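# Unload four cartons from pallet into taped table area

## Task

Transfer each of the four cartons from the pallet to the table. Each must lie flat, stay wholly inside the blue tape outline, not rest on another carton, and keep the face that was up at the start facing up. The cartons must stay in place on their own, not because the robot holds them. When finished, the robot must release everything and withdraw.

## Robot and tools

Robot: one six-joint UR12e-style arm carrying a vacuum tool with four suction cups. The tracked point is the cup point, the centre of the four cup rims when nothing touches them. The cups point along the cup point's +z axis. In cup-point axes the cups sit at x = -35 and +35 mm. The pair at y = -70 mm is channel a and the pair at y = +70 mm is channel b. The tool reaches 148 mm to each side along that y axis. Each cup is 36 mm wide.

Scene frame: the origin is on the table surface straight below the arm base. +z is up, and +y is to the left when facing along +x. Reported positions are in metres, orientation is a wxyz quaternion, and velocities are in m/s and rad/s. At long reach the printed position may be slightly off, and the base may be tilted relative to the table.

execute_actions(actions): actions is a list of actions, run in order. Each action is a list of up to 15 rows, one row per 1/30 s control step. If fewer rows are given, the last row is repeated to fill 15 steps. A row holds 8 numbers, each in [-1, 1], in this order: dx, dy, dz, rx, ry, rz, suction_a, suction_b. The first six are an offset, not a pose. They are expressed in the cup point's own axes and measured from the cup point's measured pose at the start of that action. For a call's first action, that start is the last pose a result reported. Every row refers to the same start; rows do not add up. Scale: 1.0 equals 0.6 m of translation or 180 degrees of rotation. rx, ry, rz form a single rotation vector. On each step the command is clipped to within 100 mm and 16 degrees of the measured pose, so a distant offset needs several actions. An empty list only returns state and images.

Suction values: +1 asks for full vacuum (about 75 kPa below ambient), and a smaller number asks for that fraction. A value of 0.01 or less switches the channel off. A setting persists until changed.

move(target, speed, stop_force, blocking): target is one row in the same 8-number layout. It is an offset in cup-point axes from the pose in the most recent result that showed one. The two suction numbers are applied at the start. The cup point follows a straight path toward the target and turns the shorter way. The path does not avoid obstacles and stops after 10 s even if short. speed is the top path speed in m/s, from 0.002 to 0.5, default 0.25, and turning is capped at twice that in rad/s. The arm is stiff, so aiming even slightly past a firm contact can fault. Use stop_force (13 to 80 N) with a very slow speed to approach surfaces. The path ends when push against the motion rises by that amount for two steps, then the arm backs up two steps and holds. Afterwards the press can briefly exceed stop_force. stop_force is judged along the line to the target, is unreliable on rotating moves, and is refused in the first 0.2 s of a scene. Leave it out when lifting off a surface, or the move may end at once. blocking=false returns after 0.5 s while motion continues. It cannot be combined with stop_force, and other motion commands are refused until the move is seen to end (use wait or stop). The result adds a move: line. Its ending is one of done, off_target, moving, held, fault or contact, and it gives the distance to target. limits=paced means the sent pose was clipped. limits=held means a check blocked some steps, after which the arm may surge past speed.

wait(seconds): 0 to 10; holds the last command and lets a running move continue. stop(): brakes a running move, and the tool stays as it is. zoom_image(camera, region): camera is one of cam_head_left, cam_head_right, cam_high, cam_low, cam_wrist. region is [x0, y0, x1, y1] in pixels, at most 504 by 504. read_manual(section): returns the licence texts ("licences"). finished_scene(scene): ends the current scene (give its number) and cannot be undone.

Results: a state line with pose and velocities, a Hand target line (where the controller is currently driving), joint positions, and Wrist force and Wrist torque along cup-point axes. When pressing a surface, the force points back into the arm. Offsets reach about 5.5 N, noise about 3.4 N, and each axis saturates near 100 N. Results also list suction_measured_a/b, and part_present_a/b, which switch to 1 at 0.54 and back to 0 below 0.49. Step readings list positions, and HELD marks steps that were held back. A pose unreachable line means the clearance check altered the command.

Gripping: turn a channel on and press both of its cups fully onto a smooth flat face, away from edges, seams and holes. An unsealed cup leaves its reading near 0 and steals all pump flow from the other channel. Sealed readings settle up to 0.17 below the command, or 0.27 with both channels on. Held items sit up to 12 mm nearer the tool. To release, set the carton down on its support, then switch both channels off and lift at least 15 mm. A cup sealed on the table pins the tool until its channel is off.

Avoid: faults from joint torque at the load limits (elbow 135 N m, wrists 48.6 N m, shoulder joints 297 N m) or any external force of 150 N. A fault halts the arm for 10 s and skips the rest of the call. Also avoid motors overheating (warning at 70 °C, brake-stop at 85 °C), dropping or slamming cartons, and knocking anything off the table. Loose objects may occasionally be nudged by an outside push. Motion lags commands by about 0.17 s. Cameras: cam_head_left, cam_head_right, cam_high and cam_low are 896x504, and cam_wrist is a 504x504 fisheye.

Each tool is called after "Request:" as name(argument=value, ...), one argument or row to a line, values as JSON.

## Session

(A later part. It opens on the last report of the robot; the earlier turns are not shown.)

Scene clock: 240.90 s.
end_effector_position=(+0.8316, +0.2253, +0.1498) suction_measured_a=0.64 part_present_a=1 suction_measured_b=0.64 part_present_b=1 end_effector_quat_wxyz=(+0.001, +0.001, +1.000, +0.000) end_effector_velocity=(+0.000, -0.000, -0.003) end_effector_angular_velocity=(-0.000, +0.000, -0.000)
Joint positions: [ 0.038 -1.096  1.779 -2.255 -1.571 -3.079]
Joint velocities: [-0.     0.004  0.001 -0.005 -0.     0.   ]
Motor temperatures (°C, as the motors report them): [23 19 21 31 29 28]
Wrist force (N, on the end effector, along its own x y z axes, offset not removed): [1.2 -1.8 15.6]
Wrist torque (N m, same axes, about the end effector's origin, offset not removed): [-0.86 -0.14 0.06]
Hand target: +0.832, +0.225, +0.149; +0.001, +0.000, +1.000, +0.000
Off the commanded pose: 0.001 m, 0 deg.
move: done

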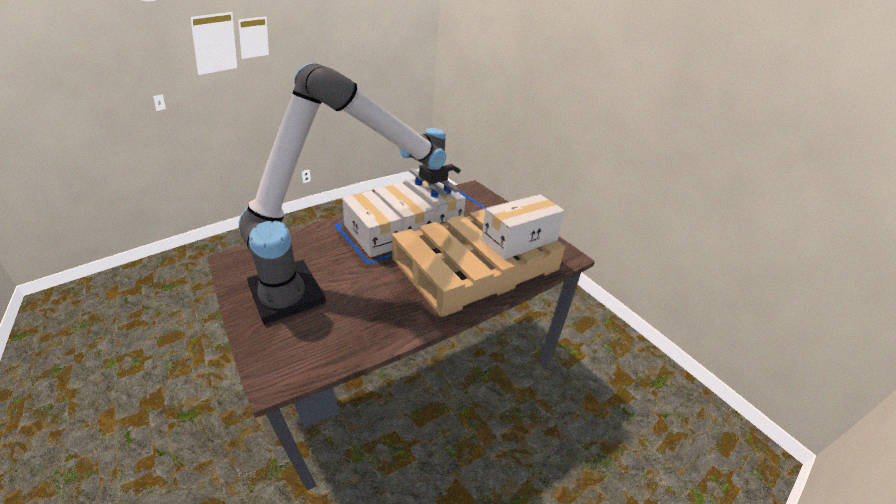

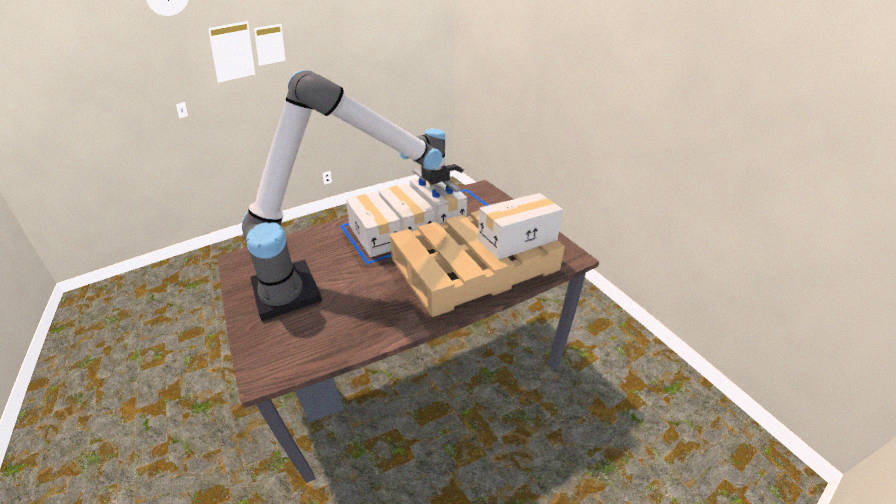

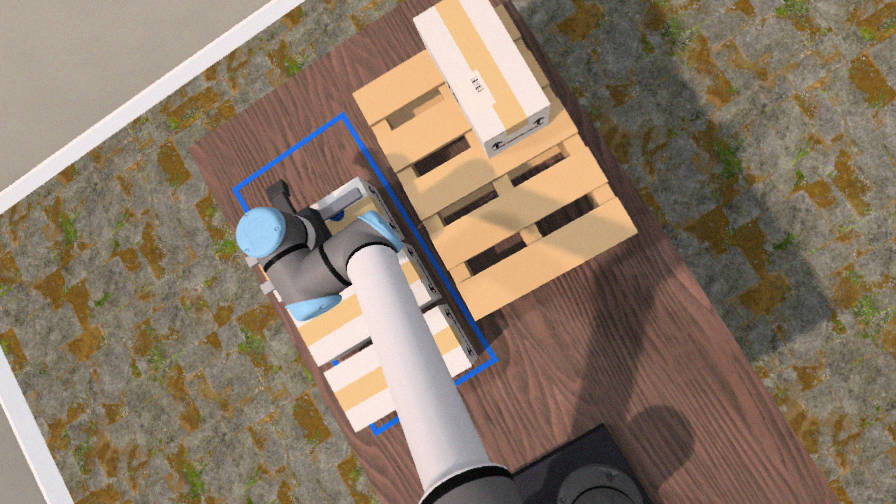

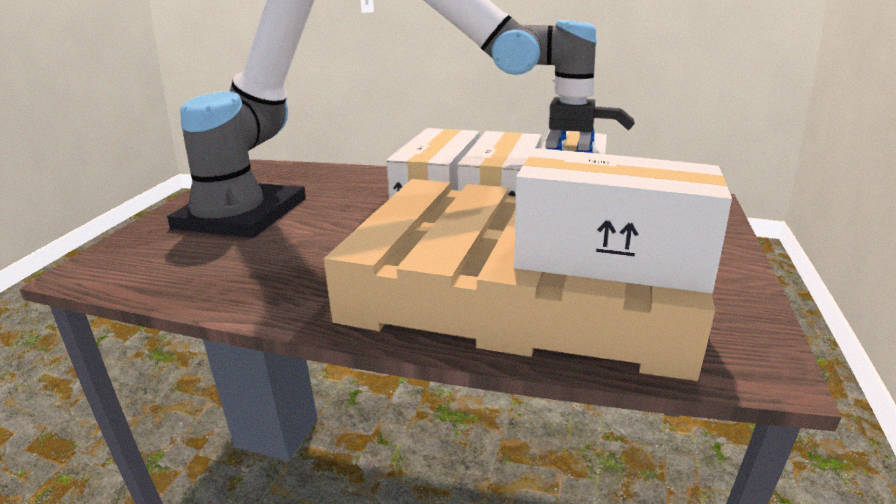

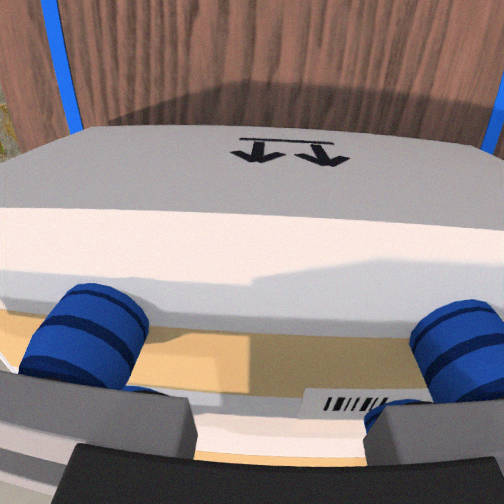

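Request:
execute_actions(
  actions=[
    [[0,0,0.013,0,0,0,1,1]],
  ],
)

Request:
move(
  target=[0,0,0.03,0,0,0,1,1],
  speed=0.008,
  stop_force=13,
)

Request:
execute_actions(
  actions=[
    [[0,0,0,0,0,0,0,0]],
  ],
)

Request:
move(
  target=[0,0,-0.3,0,0,0,0,0],
  speed=0.35,
)

Request:
move(
  target=[-0.1825,-0.8355,0.028,0,0,0.511,0,0],
  speed=0.45,
)

Request:
move(
  target=[0,0,0.07,0,0,0,0,0],
  speed=0.03,
  stop_force=13,
)

Scene clock: 250.93 s.
end_effector_position=(+0.8316, +0.2254, +0.1423) suction_measured_a=0.64 part_present_a=1 suction_measured_b=0.64 part_present_b=1 end_effector_quat_wxyz=(+0.001, +0.000, +1.000, +0.000) end_effector_velocity=(+0.000, -0.001, -0.002) end_effector_angular_velocity=(-0.001, +0.001, -0.000)
Joint positions: [ 0.038 -1.088  1.783 -2.268 -1.571 -3.079]
Joint velocities: [-0.     0.003  0.001 -0.003 -0.001  0.   ]
Motor temperatures (°C, as the motors report them): [23 19 21 31 29 28]
Wrist force (N, on the end effector, along its own x y z axes, offset not removed): [2.9 -2.1 14.1]
Wrist torque (N m, same axes, about the end effector's origin, offset not removed): [-0.85 -0.35 0.01]
Hand target: +0.832, +0.225, +0.142; +0.001, +0.001, +1.000, +0.000
Off the commanded pose: 0.000 m, 0 deg.
Step readings (end_effector_position):
0: (+0.8316, +0.2254, +0.1495)
1: (+0.8316, +0.2254, +0.1494)
2: (+0.8316, +0.2254, +0.1486)
4: (+0.8315, +0.2254, +0.1460)
8: (+0.8315, +0.2254, +0.1434)
15: end_effector_position above

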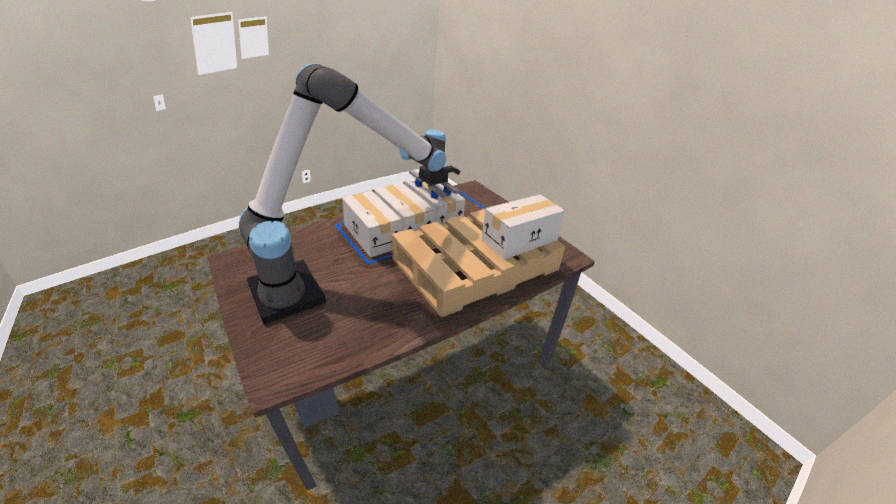

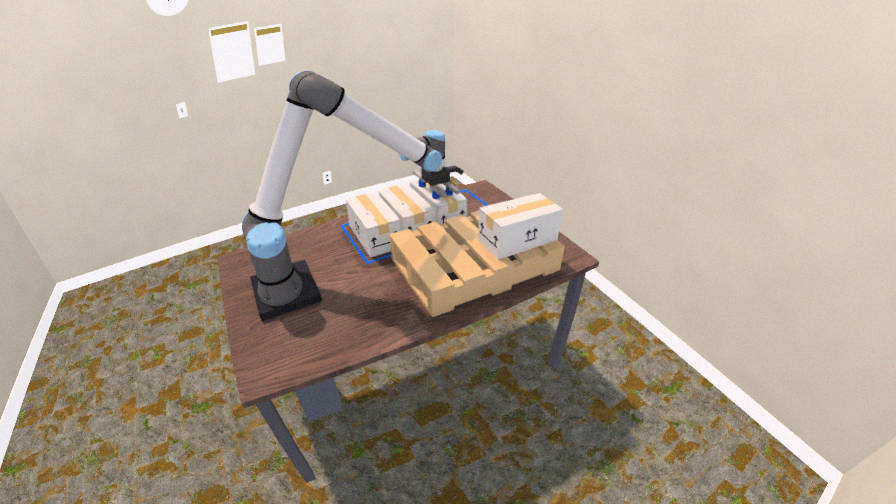

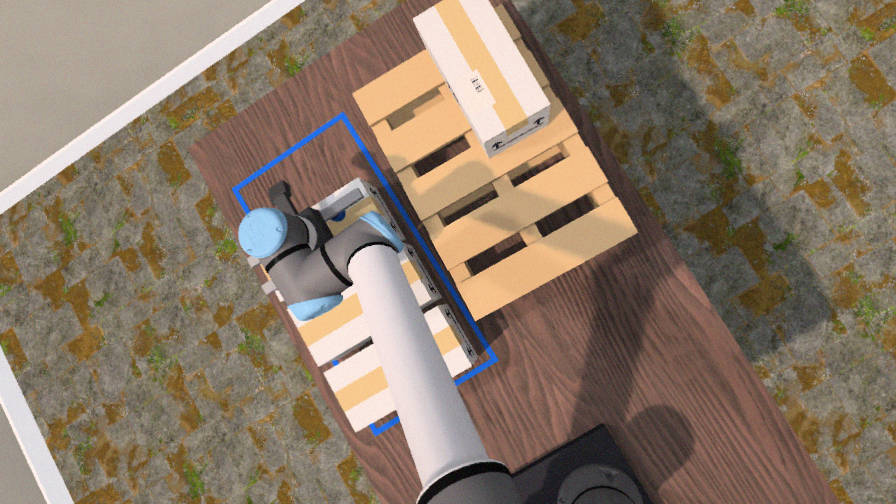

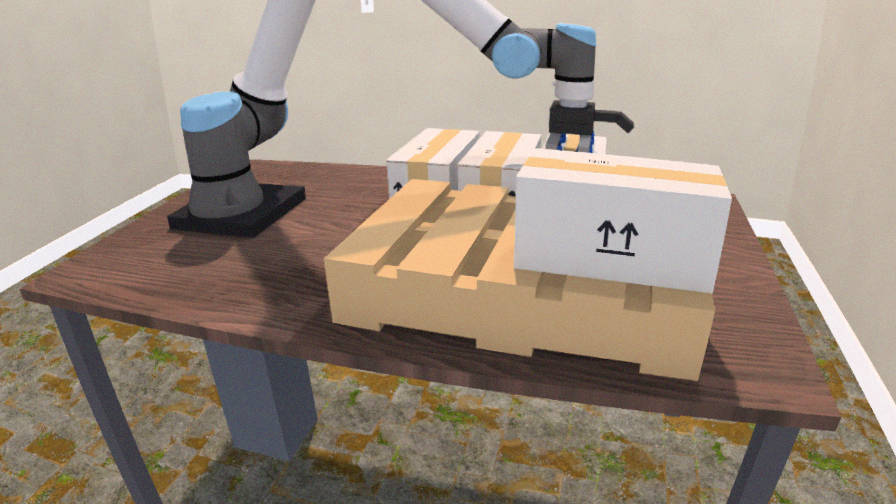

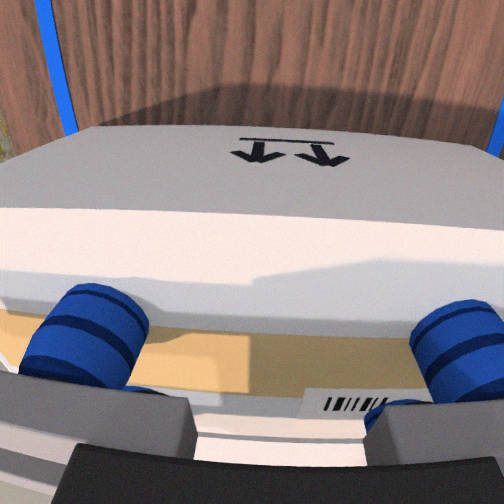

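Scene clock: 251.97 s.
end_effector_position=(+0.8316, +0.2254, +0.1371) suction_measured_a=0.64 part_present_a=1 suction_measured_b=0.64 part_present_b=1 end_effector_quat_wxyz=(+0.001, +0.000, +1.000, +0.000) end_effector_velocity=(-0.001, +0.000, +0.001) end_effector_angular_velocity=(+0.000, +0.002, +0.000)
Joint positions: [ 0.038 -1.083  1.785 -2.276 -1.571 -3.079]
Joint velocities: [ 0.    -0.002 -0.     0.004  0.    -0.   ]
Motor temperatures (°C, as the motors report them): [23 19 21 31 29 28]
Wrist force (N, on the end effector, along its own x y z axes, offset not removed): [-0.5 -0.2 -18.2]
Wrist torque (N m, same axes, about the end effector's origin, offset not removed): [1.17 0.01 0.40]
Hand target: +0.832, +0.225, +0.138; +0.001, +0.000, +1.000, +0.000
Off the commanded pose: 0.013 m, 0 deg.
move: contact

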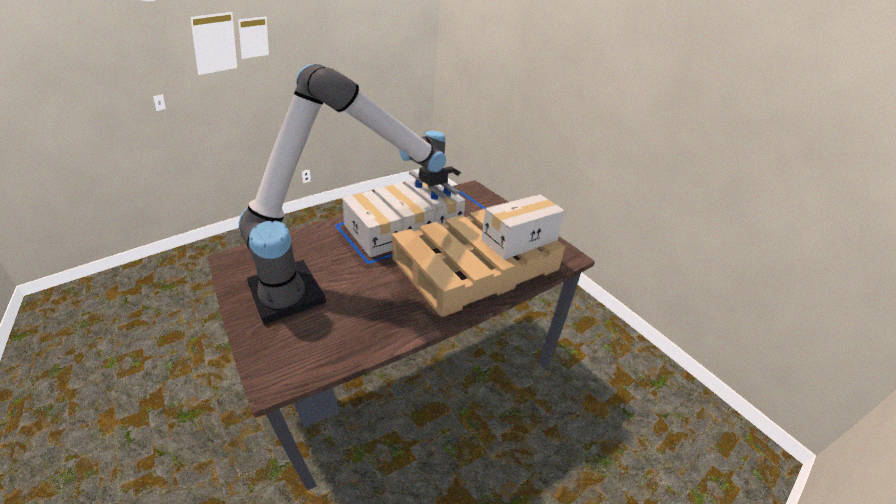

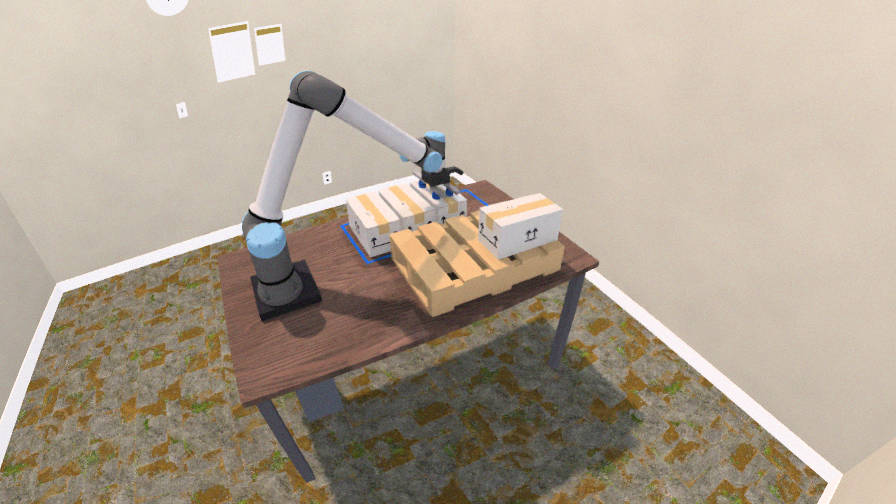

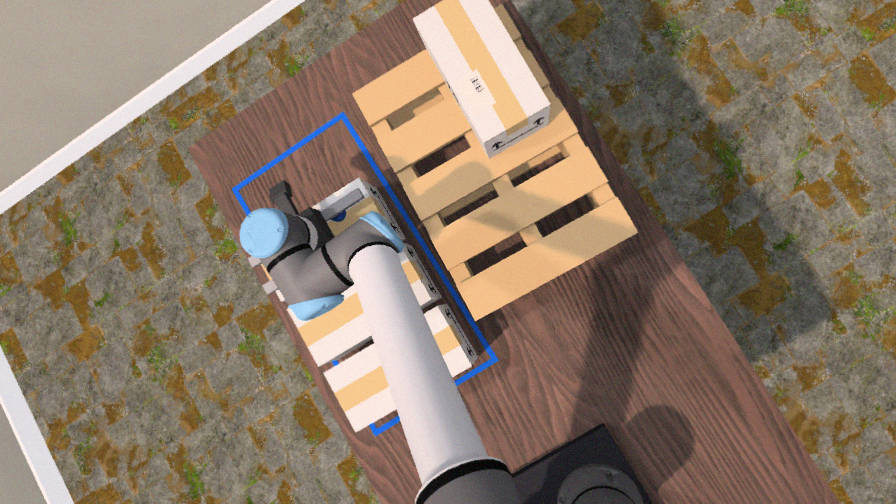

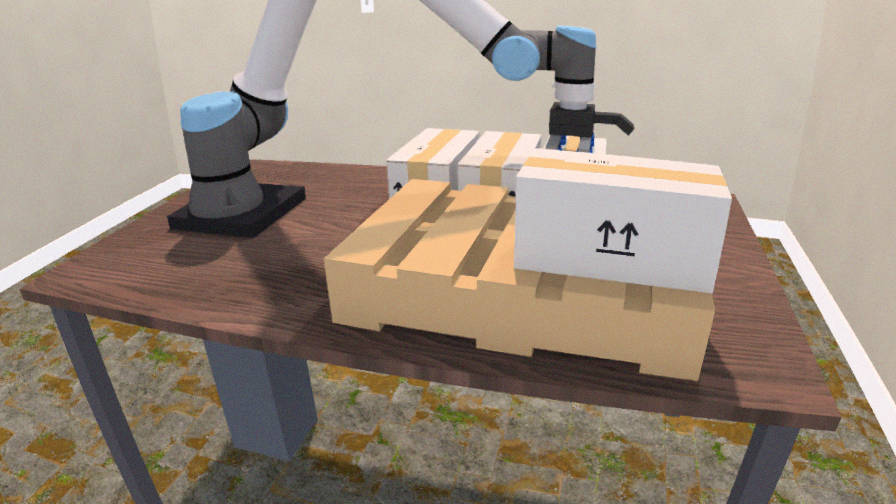

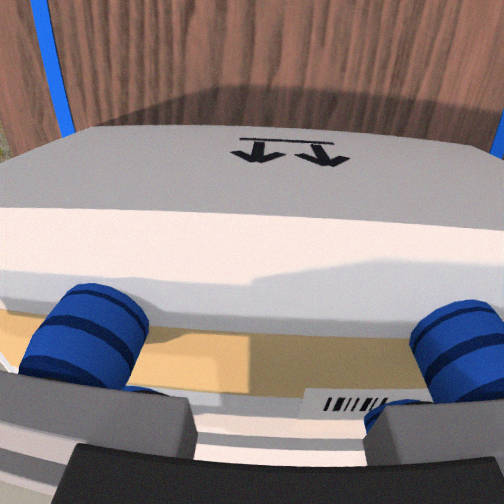

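Scene clock: 252.47 s.
end_effector_position=(+0.8317, +0.2254, +0.1373) suction_measured_a=0.01 part_present_a=0 suction_measured_b=0.01 part_present_b=0 end_effector_quat_wxyz=(+0.001, +0.000, +1.000, +0.000) end_effector_velocity=(-0.001, +0.000, -0.001) end_effector_angular_velocity=(+0.000, +0.002, -0.000)
Joint positions: [ 0.038 -1.083  1.785 -2.276 -1.571 -3.079]
Joint velocities: [ 0.     0.001  0.001 -0.     0.     0.   ]
Motor temperatures (°C, as the motors report them): [23 19 21 31 29 28]
Wrist force (N, on the end effector, along its own x y z axes, offset not removed): [4.8 2.8 -51.4]
Wrist torque (N m, same axes, about the end effector's origin, offset not removed): [0.21 -0.44 0.01]
Hand target: +0.832, +0.225, +0.137; +0.001, +0.000, +1.000, +0.000
Off the commanded pose: 0.000 m, 0 deg.
Step readings (end_effector_position):
0: (+0.8316, +0.2254, +0.1371)
1: (+0.8316, +0.2254, +0.1371)
2: (+0.8316, +0.2254, +0.1372)
4: (+0.8317, +0.2254, +0.1374)
8: (+0.8317, +0.2254, +0.1374)
15: end_effector_position above

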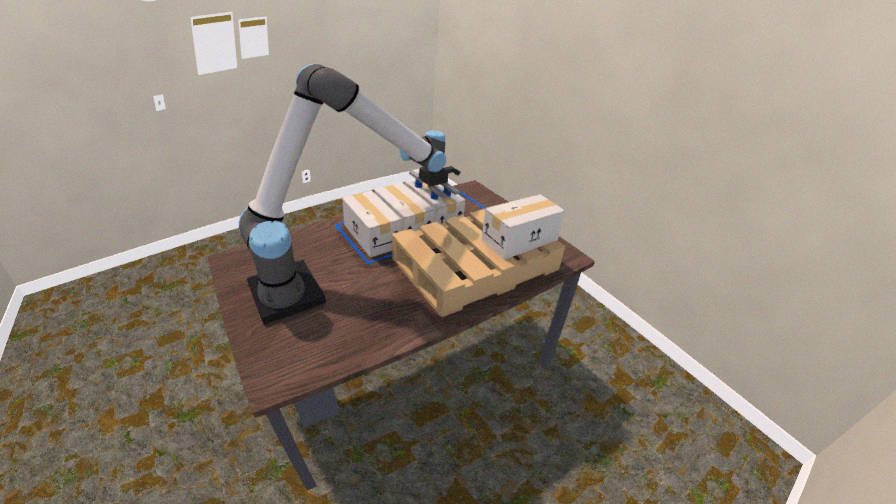

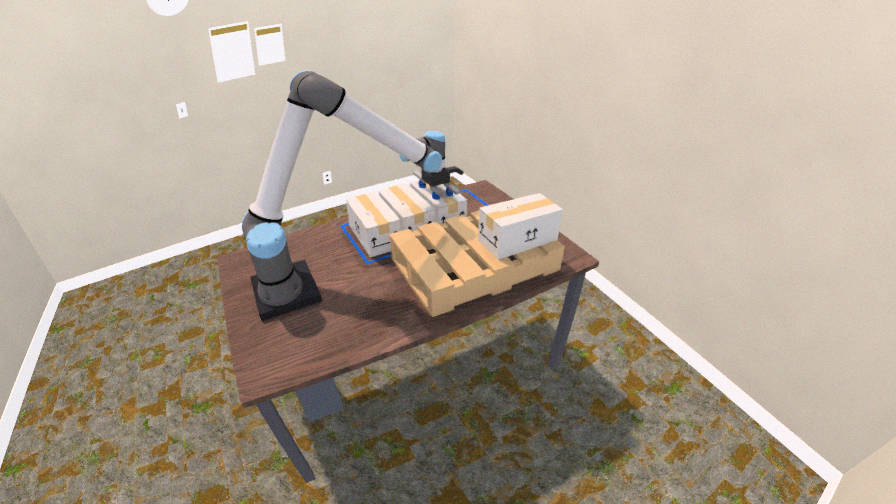

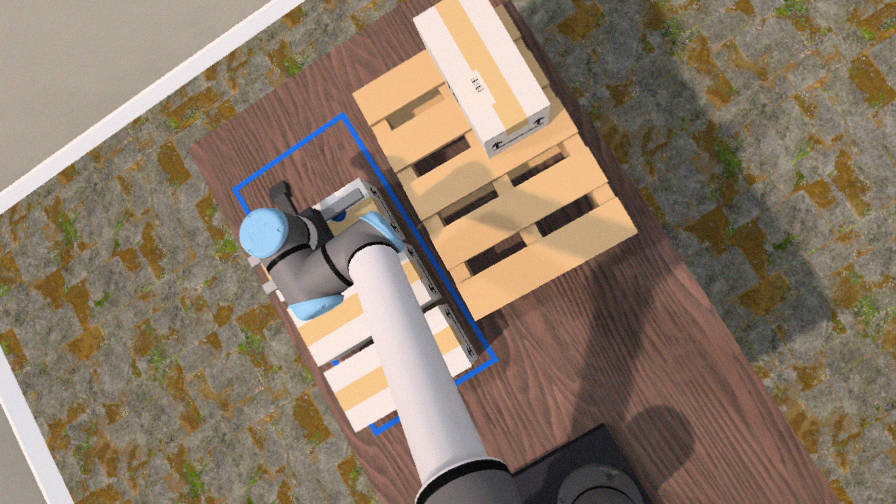

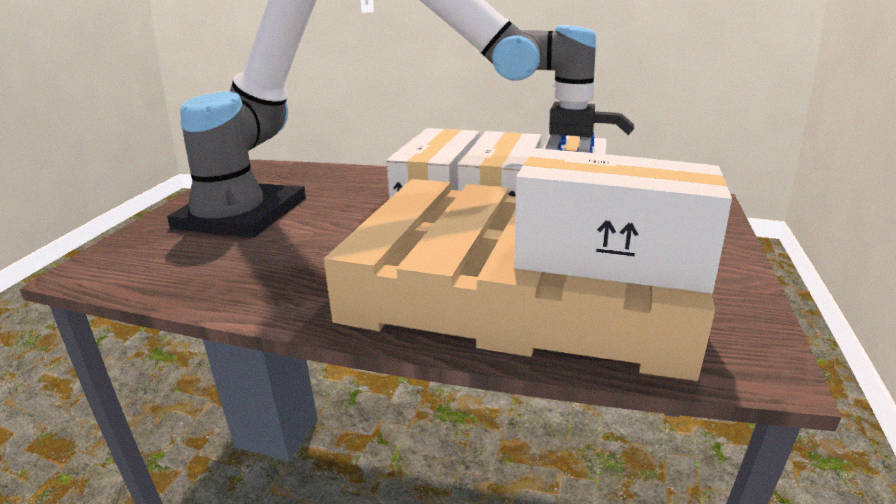

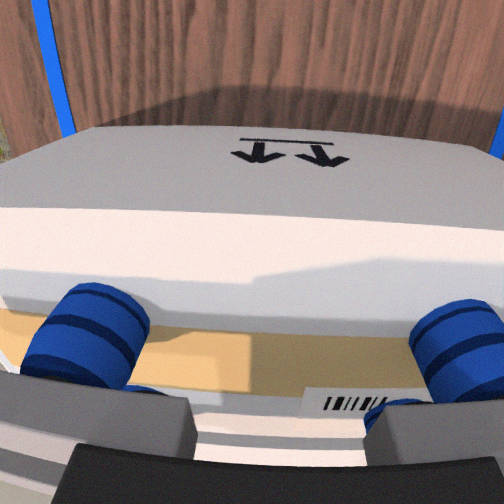

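Scene clock: 253.73 s.
end_effector_position=(+0.8313, +0.2254, +0.3169) suction_measured_a=0.01 part_present_a=0 suction_measured_b=0.01 part_present_b=0 end_effector_quat_wxyz=(+0.001, +0.000, +1.000, +0.000) end_effector_velocity=(+0.000, -0.000, +0.003) end_effector_angular_velocity=(-0.000, -0.000, -0.000)
Joint positions: [ 0.038 -1.24   1.65  -1.984 -1.571 -3.079]
Joint velocities: [-0.    -0.002 -0.003  0.005 -0.    -0.   ]
Motor temperatures (°C, as the motors report them): [23 19 21 31 29 28]
Wrist force (N, on the end effector, along its own x y z axes, offset not removed): [-1.0 0.1 -0.2]
Wrist torque (N m, same axes, about the end effector's origin, offset not removed): [0.01 -0.02 0.05]
Hand target: +0.831, +0.225, +0.317; +0.001, +0.000, +1.000, +0.000
Off the commanded pose: 0.000 m, 0 deg.
move: done

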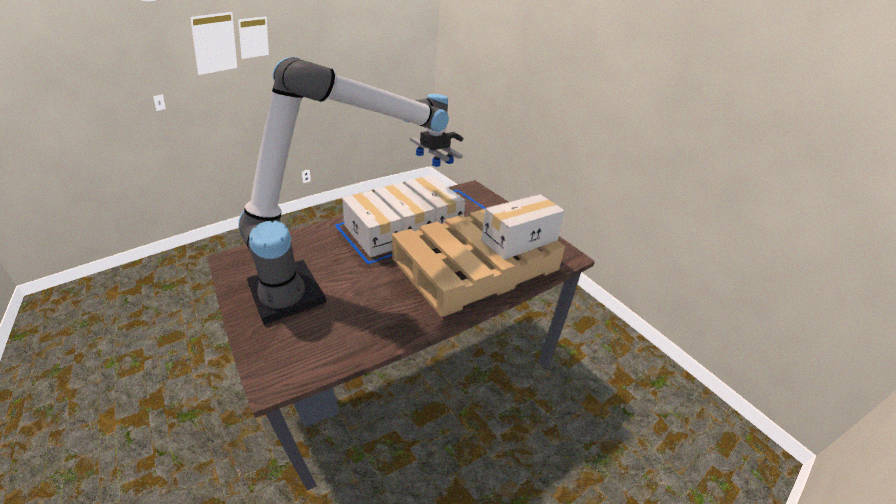

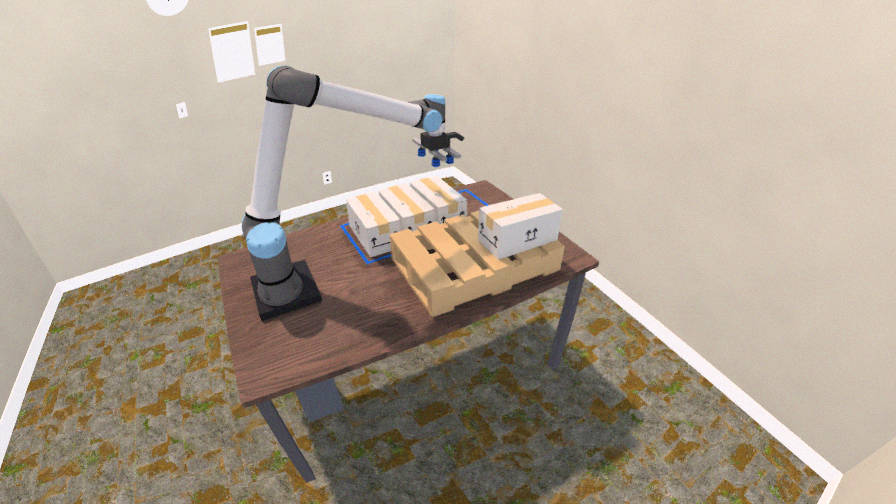

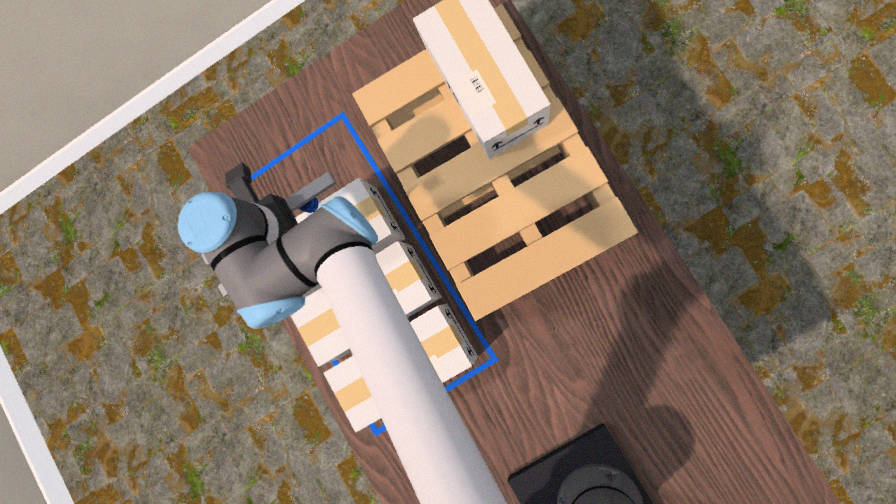

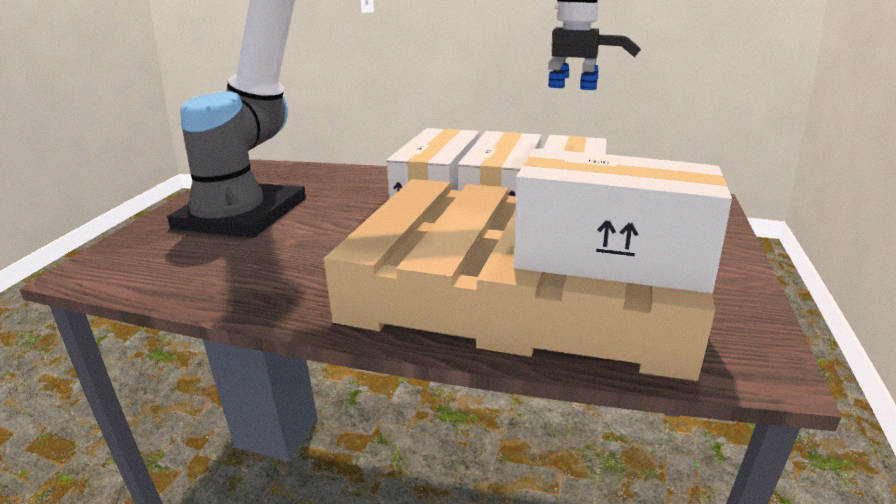

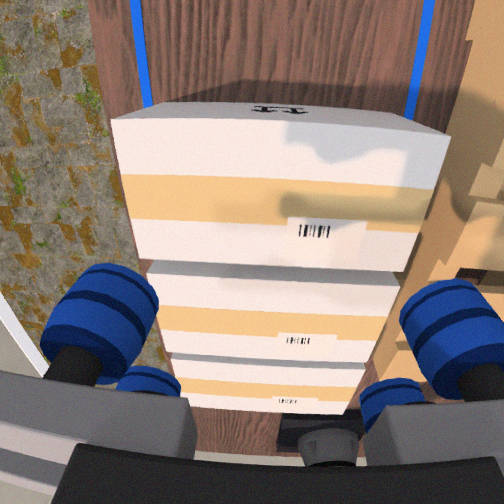

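Scene clock: 256.27 s.
end_effector_position=(+0.9404, -0.2755, +0.3001) suction_measured_a=0.01 part_present_a=0 suction_measured_b=0.01 part_present_b=0 end_effector_quat_wxyz=(+0.001, +0.719, +0.695, +0.001) end_effector_velocity=(+0.000, -0.003, +0.001) end_effector_angular_velocity=(-0.001, +0.001, -0.008)
Joint positions: [-0.487 -1.047  1.396 -1.922 -1.57  -2.   ]
Joint velocities: [-0.002  0.002 -0.004  0.002 -0.001  0.006]
Motor temperatures (°C, as the motors report them): [23 19 21 31 29 28]
Wrist force (N, on the end effector, along its own x y z axes, offset not removed): [-2.0 -2.2 -1.7]
Wrist torque (N m, same axes, about the end effector's origin, offset not removed): [-0.24 0.18 0.13]
Hand target: +0.940, -0.276, +0.300; +0.001, +0.720, +0.694, +0.001
Off the commanded pose: 0.000 m, 0 deg.
move: done

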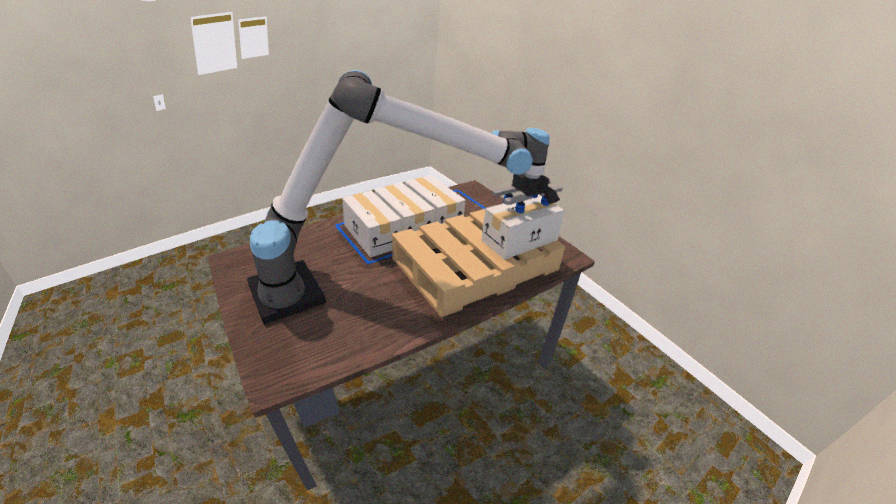

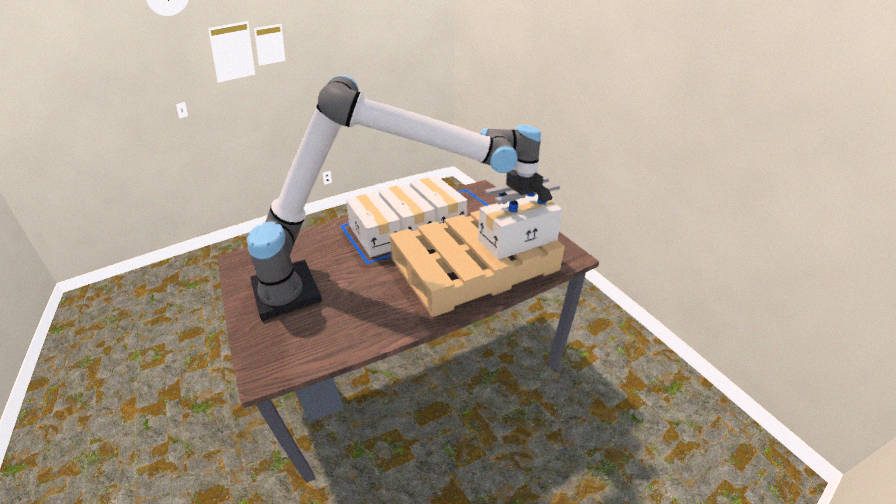

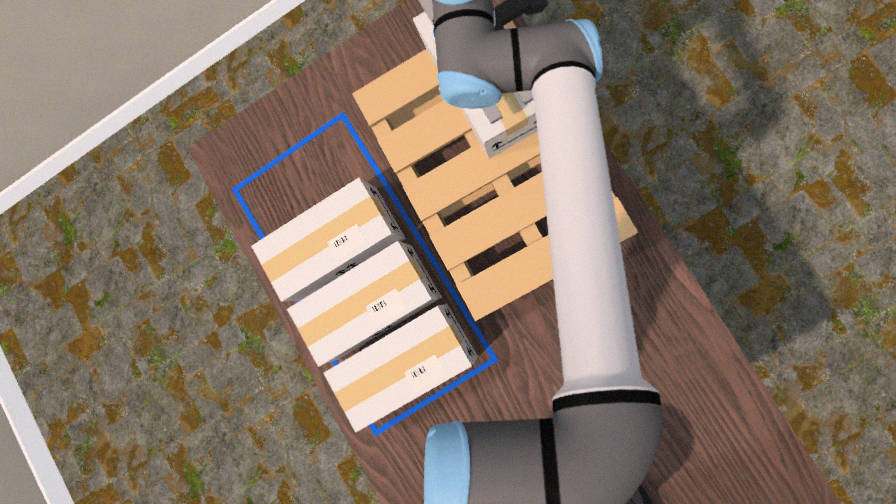

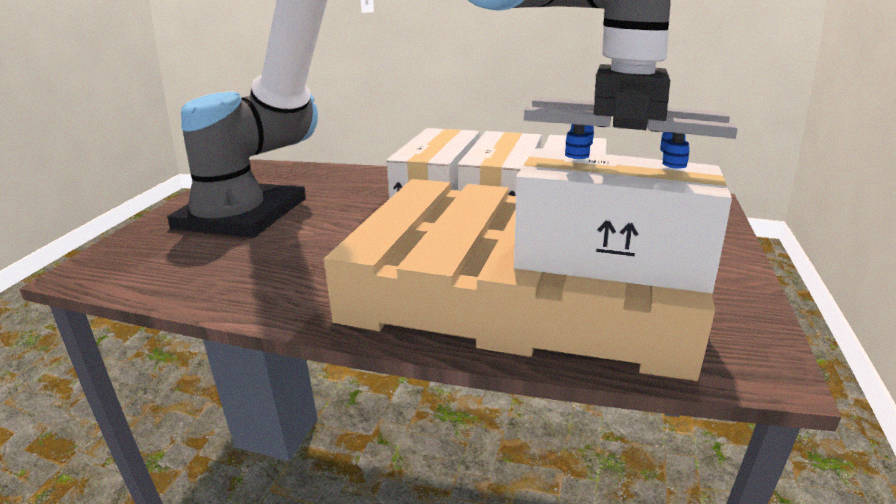

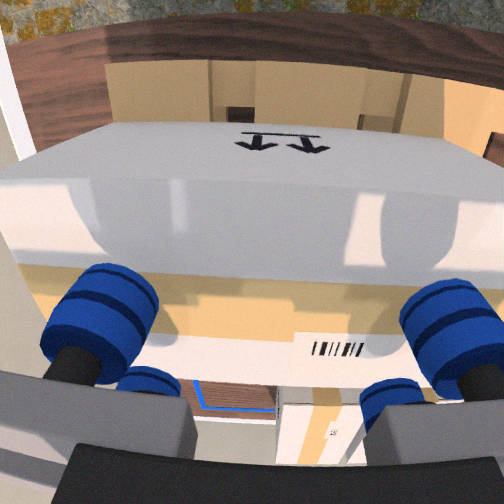

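Scene clock: 257.87 s.
end_effector_position=(+0.9404, -0.2756, +0.2702) suction_measured_a=0.01 part_present_a=0 suction_measured_b=0.01 part_present_b=0 end_effector_quat_wxyz=(+0.001, +0.719, +0.695, +0.001) end_effector_velocity=(-0.000, +0.000, +0.004) end_effector_angular_velocity=(-0.000, -0.002, +0.000)
Joint positions: [-0.487 -1.029  1.423 -1.968 -1.57  -2.   ]
Joint velocities: [ 0.    -0.003 -0.002  0.004  0.    -0.   ]
Motor temperatures (°C, as the motors report them): [23 19 21 31 29 28]
Wrist force (N, on the end effector, along its own x y z axes, offset not removed): [0.4 -3.0 -15.5]
Wrist torque (N m, same axes, about the end effector's origin, offset not removed): [-0.18 -0.07 0.11]
Hand target: +0.940, -0.276, +0.271; +0.001, +0.719, +0.695, +0.001
Off the commanded pose: 0.012 m, 0 deg.
move: contact

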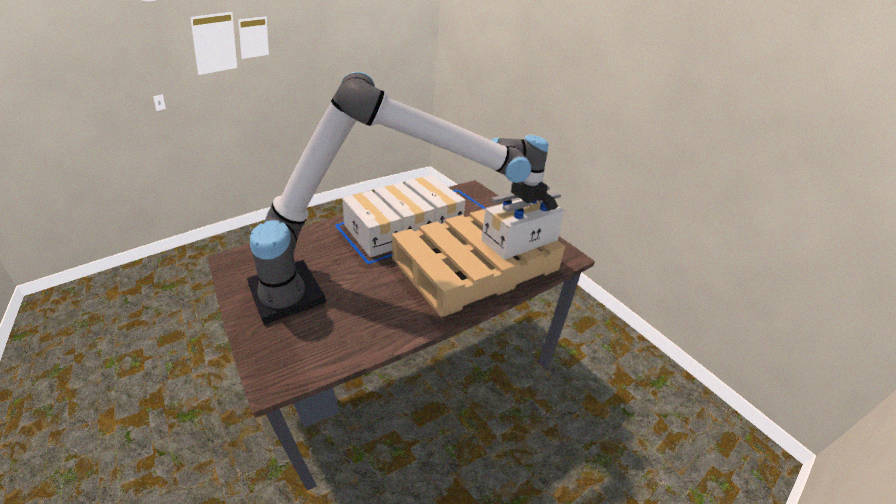

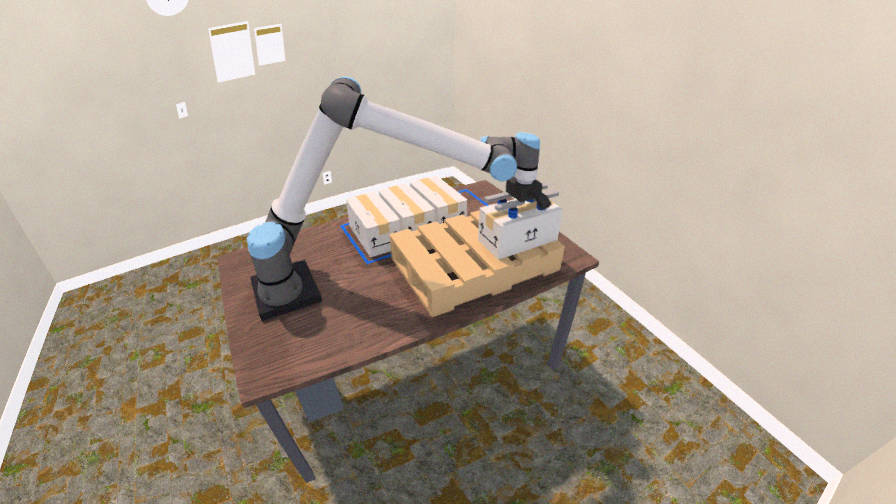

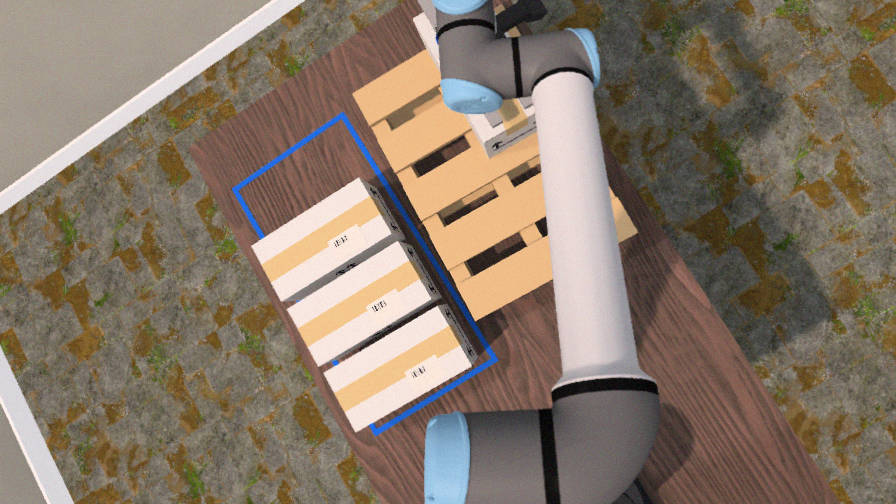

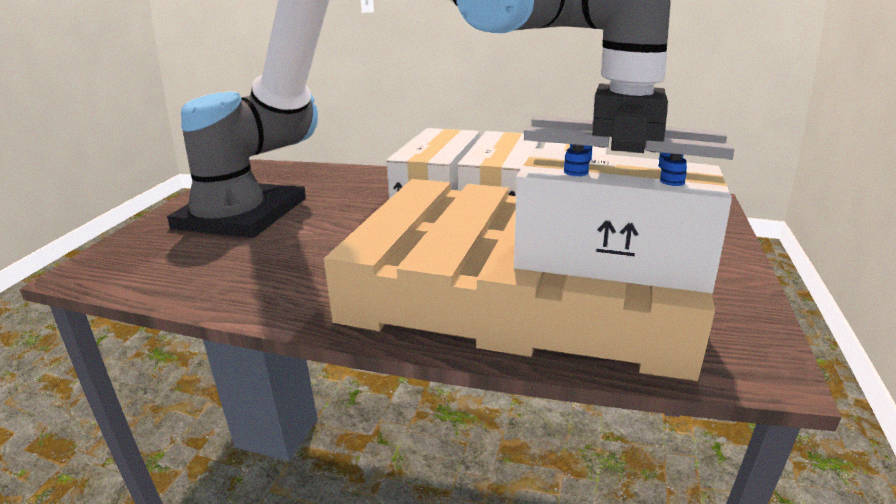

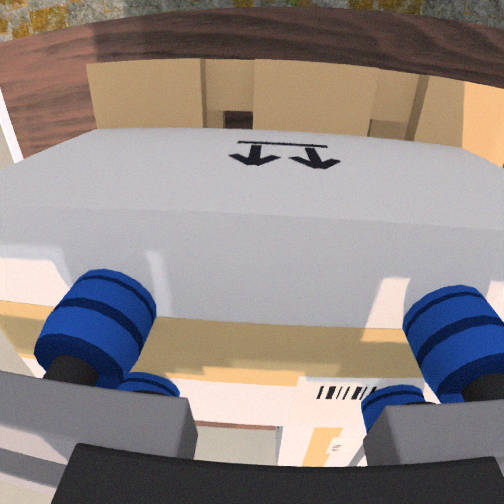

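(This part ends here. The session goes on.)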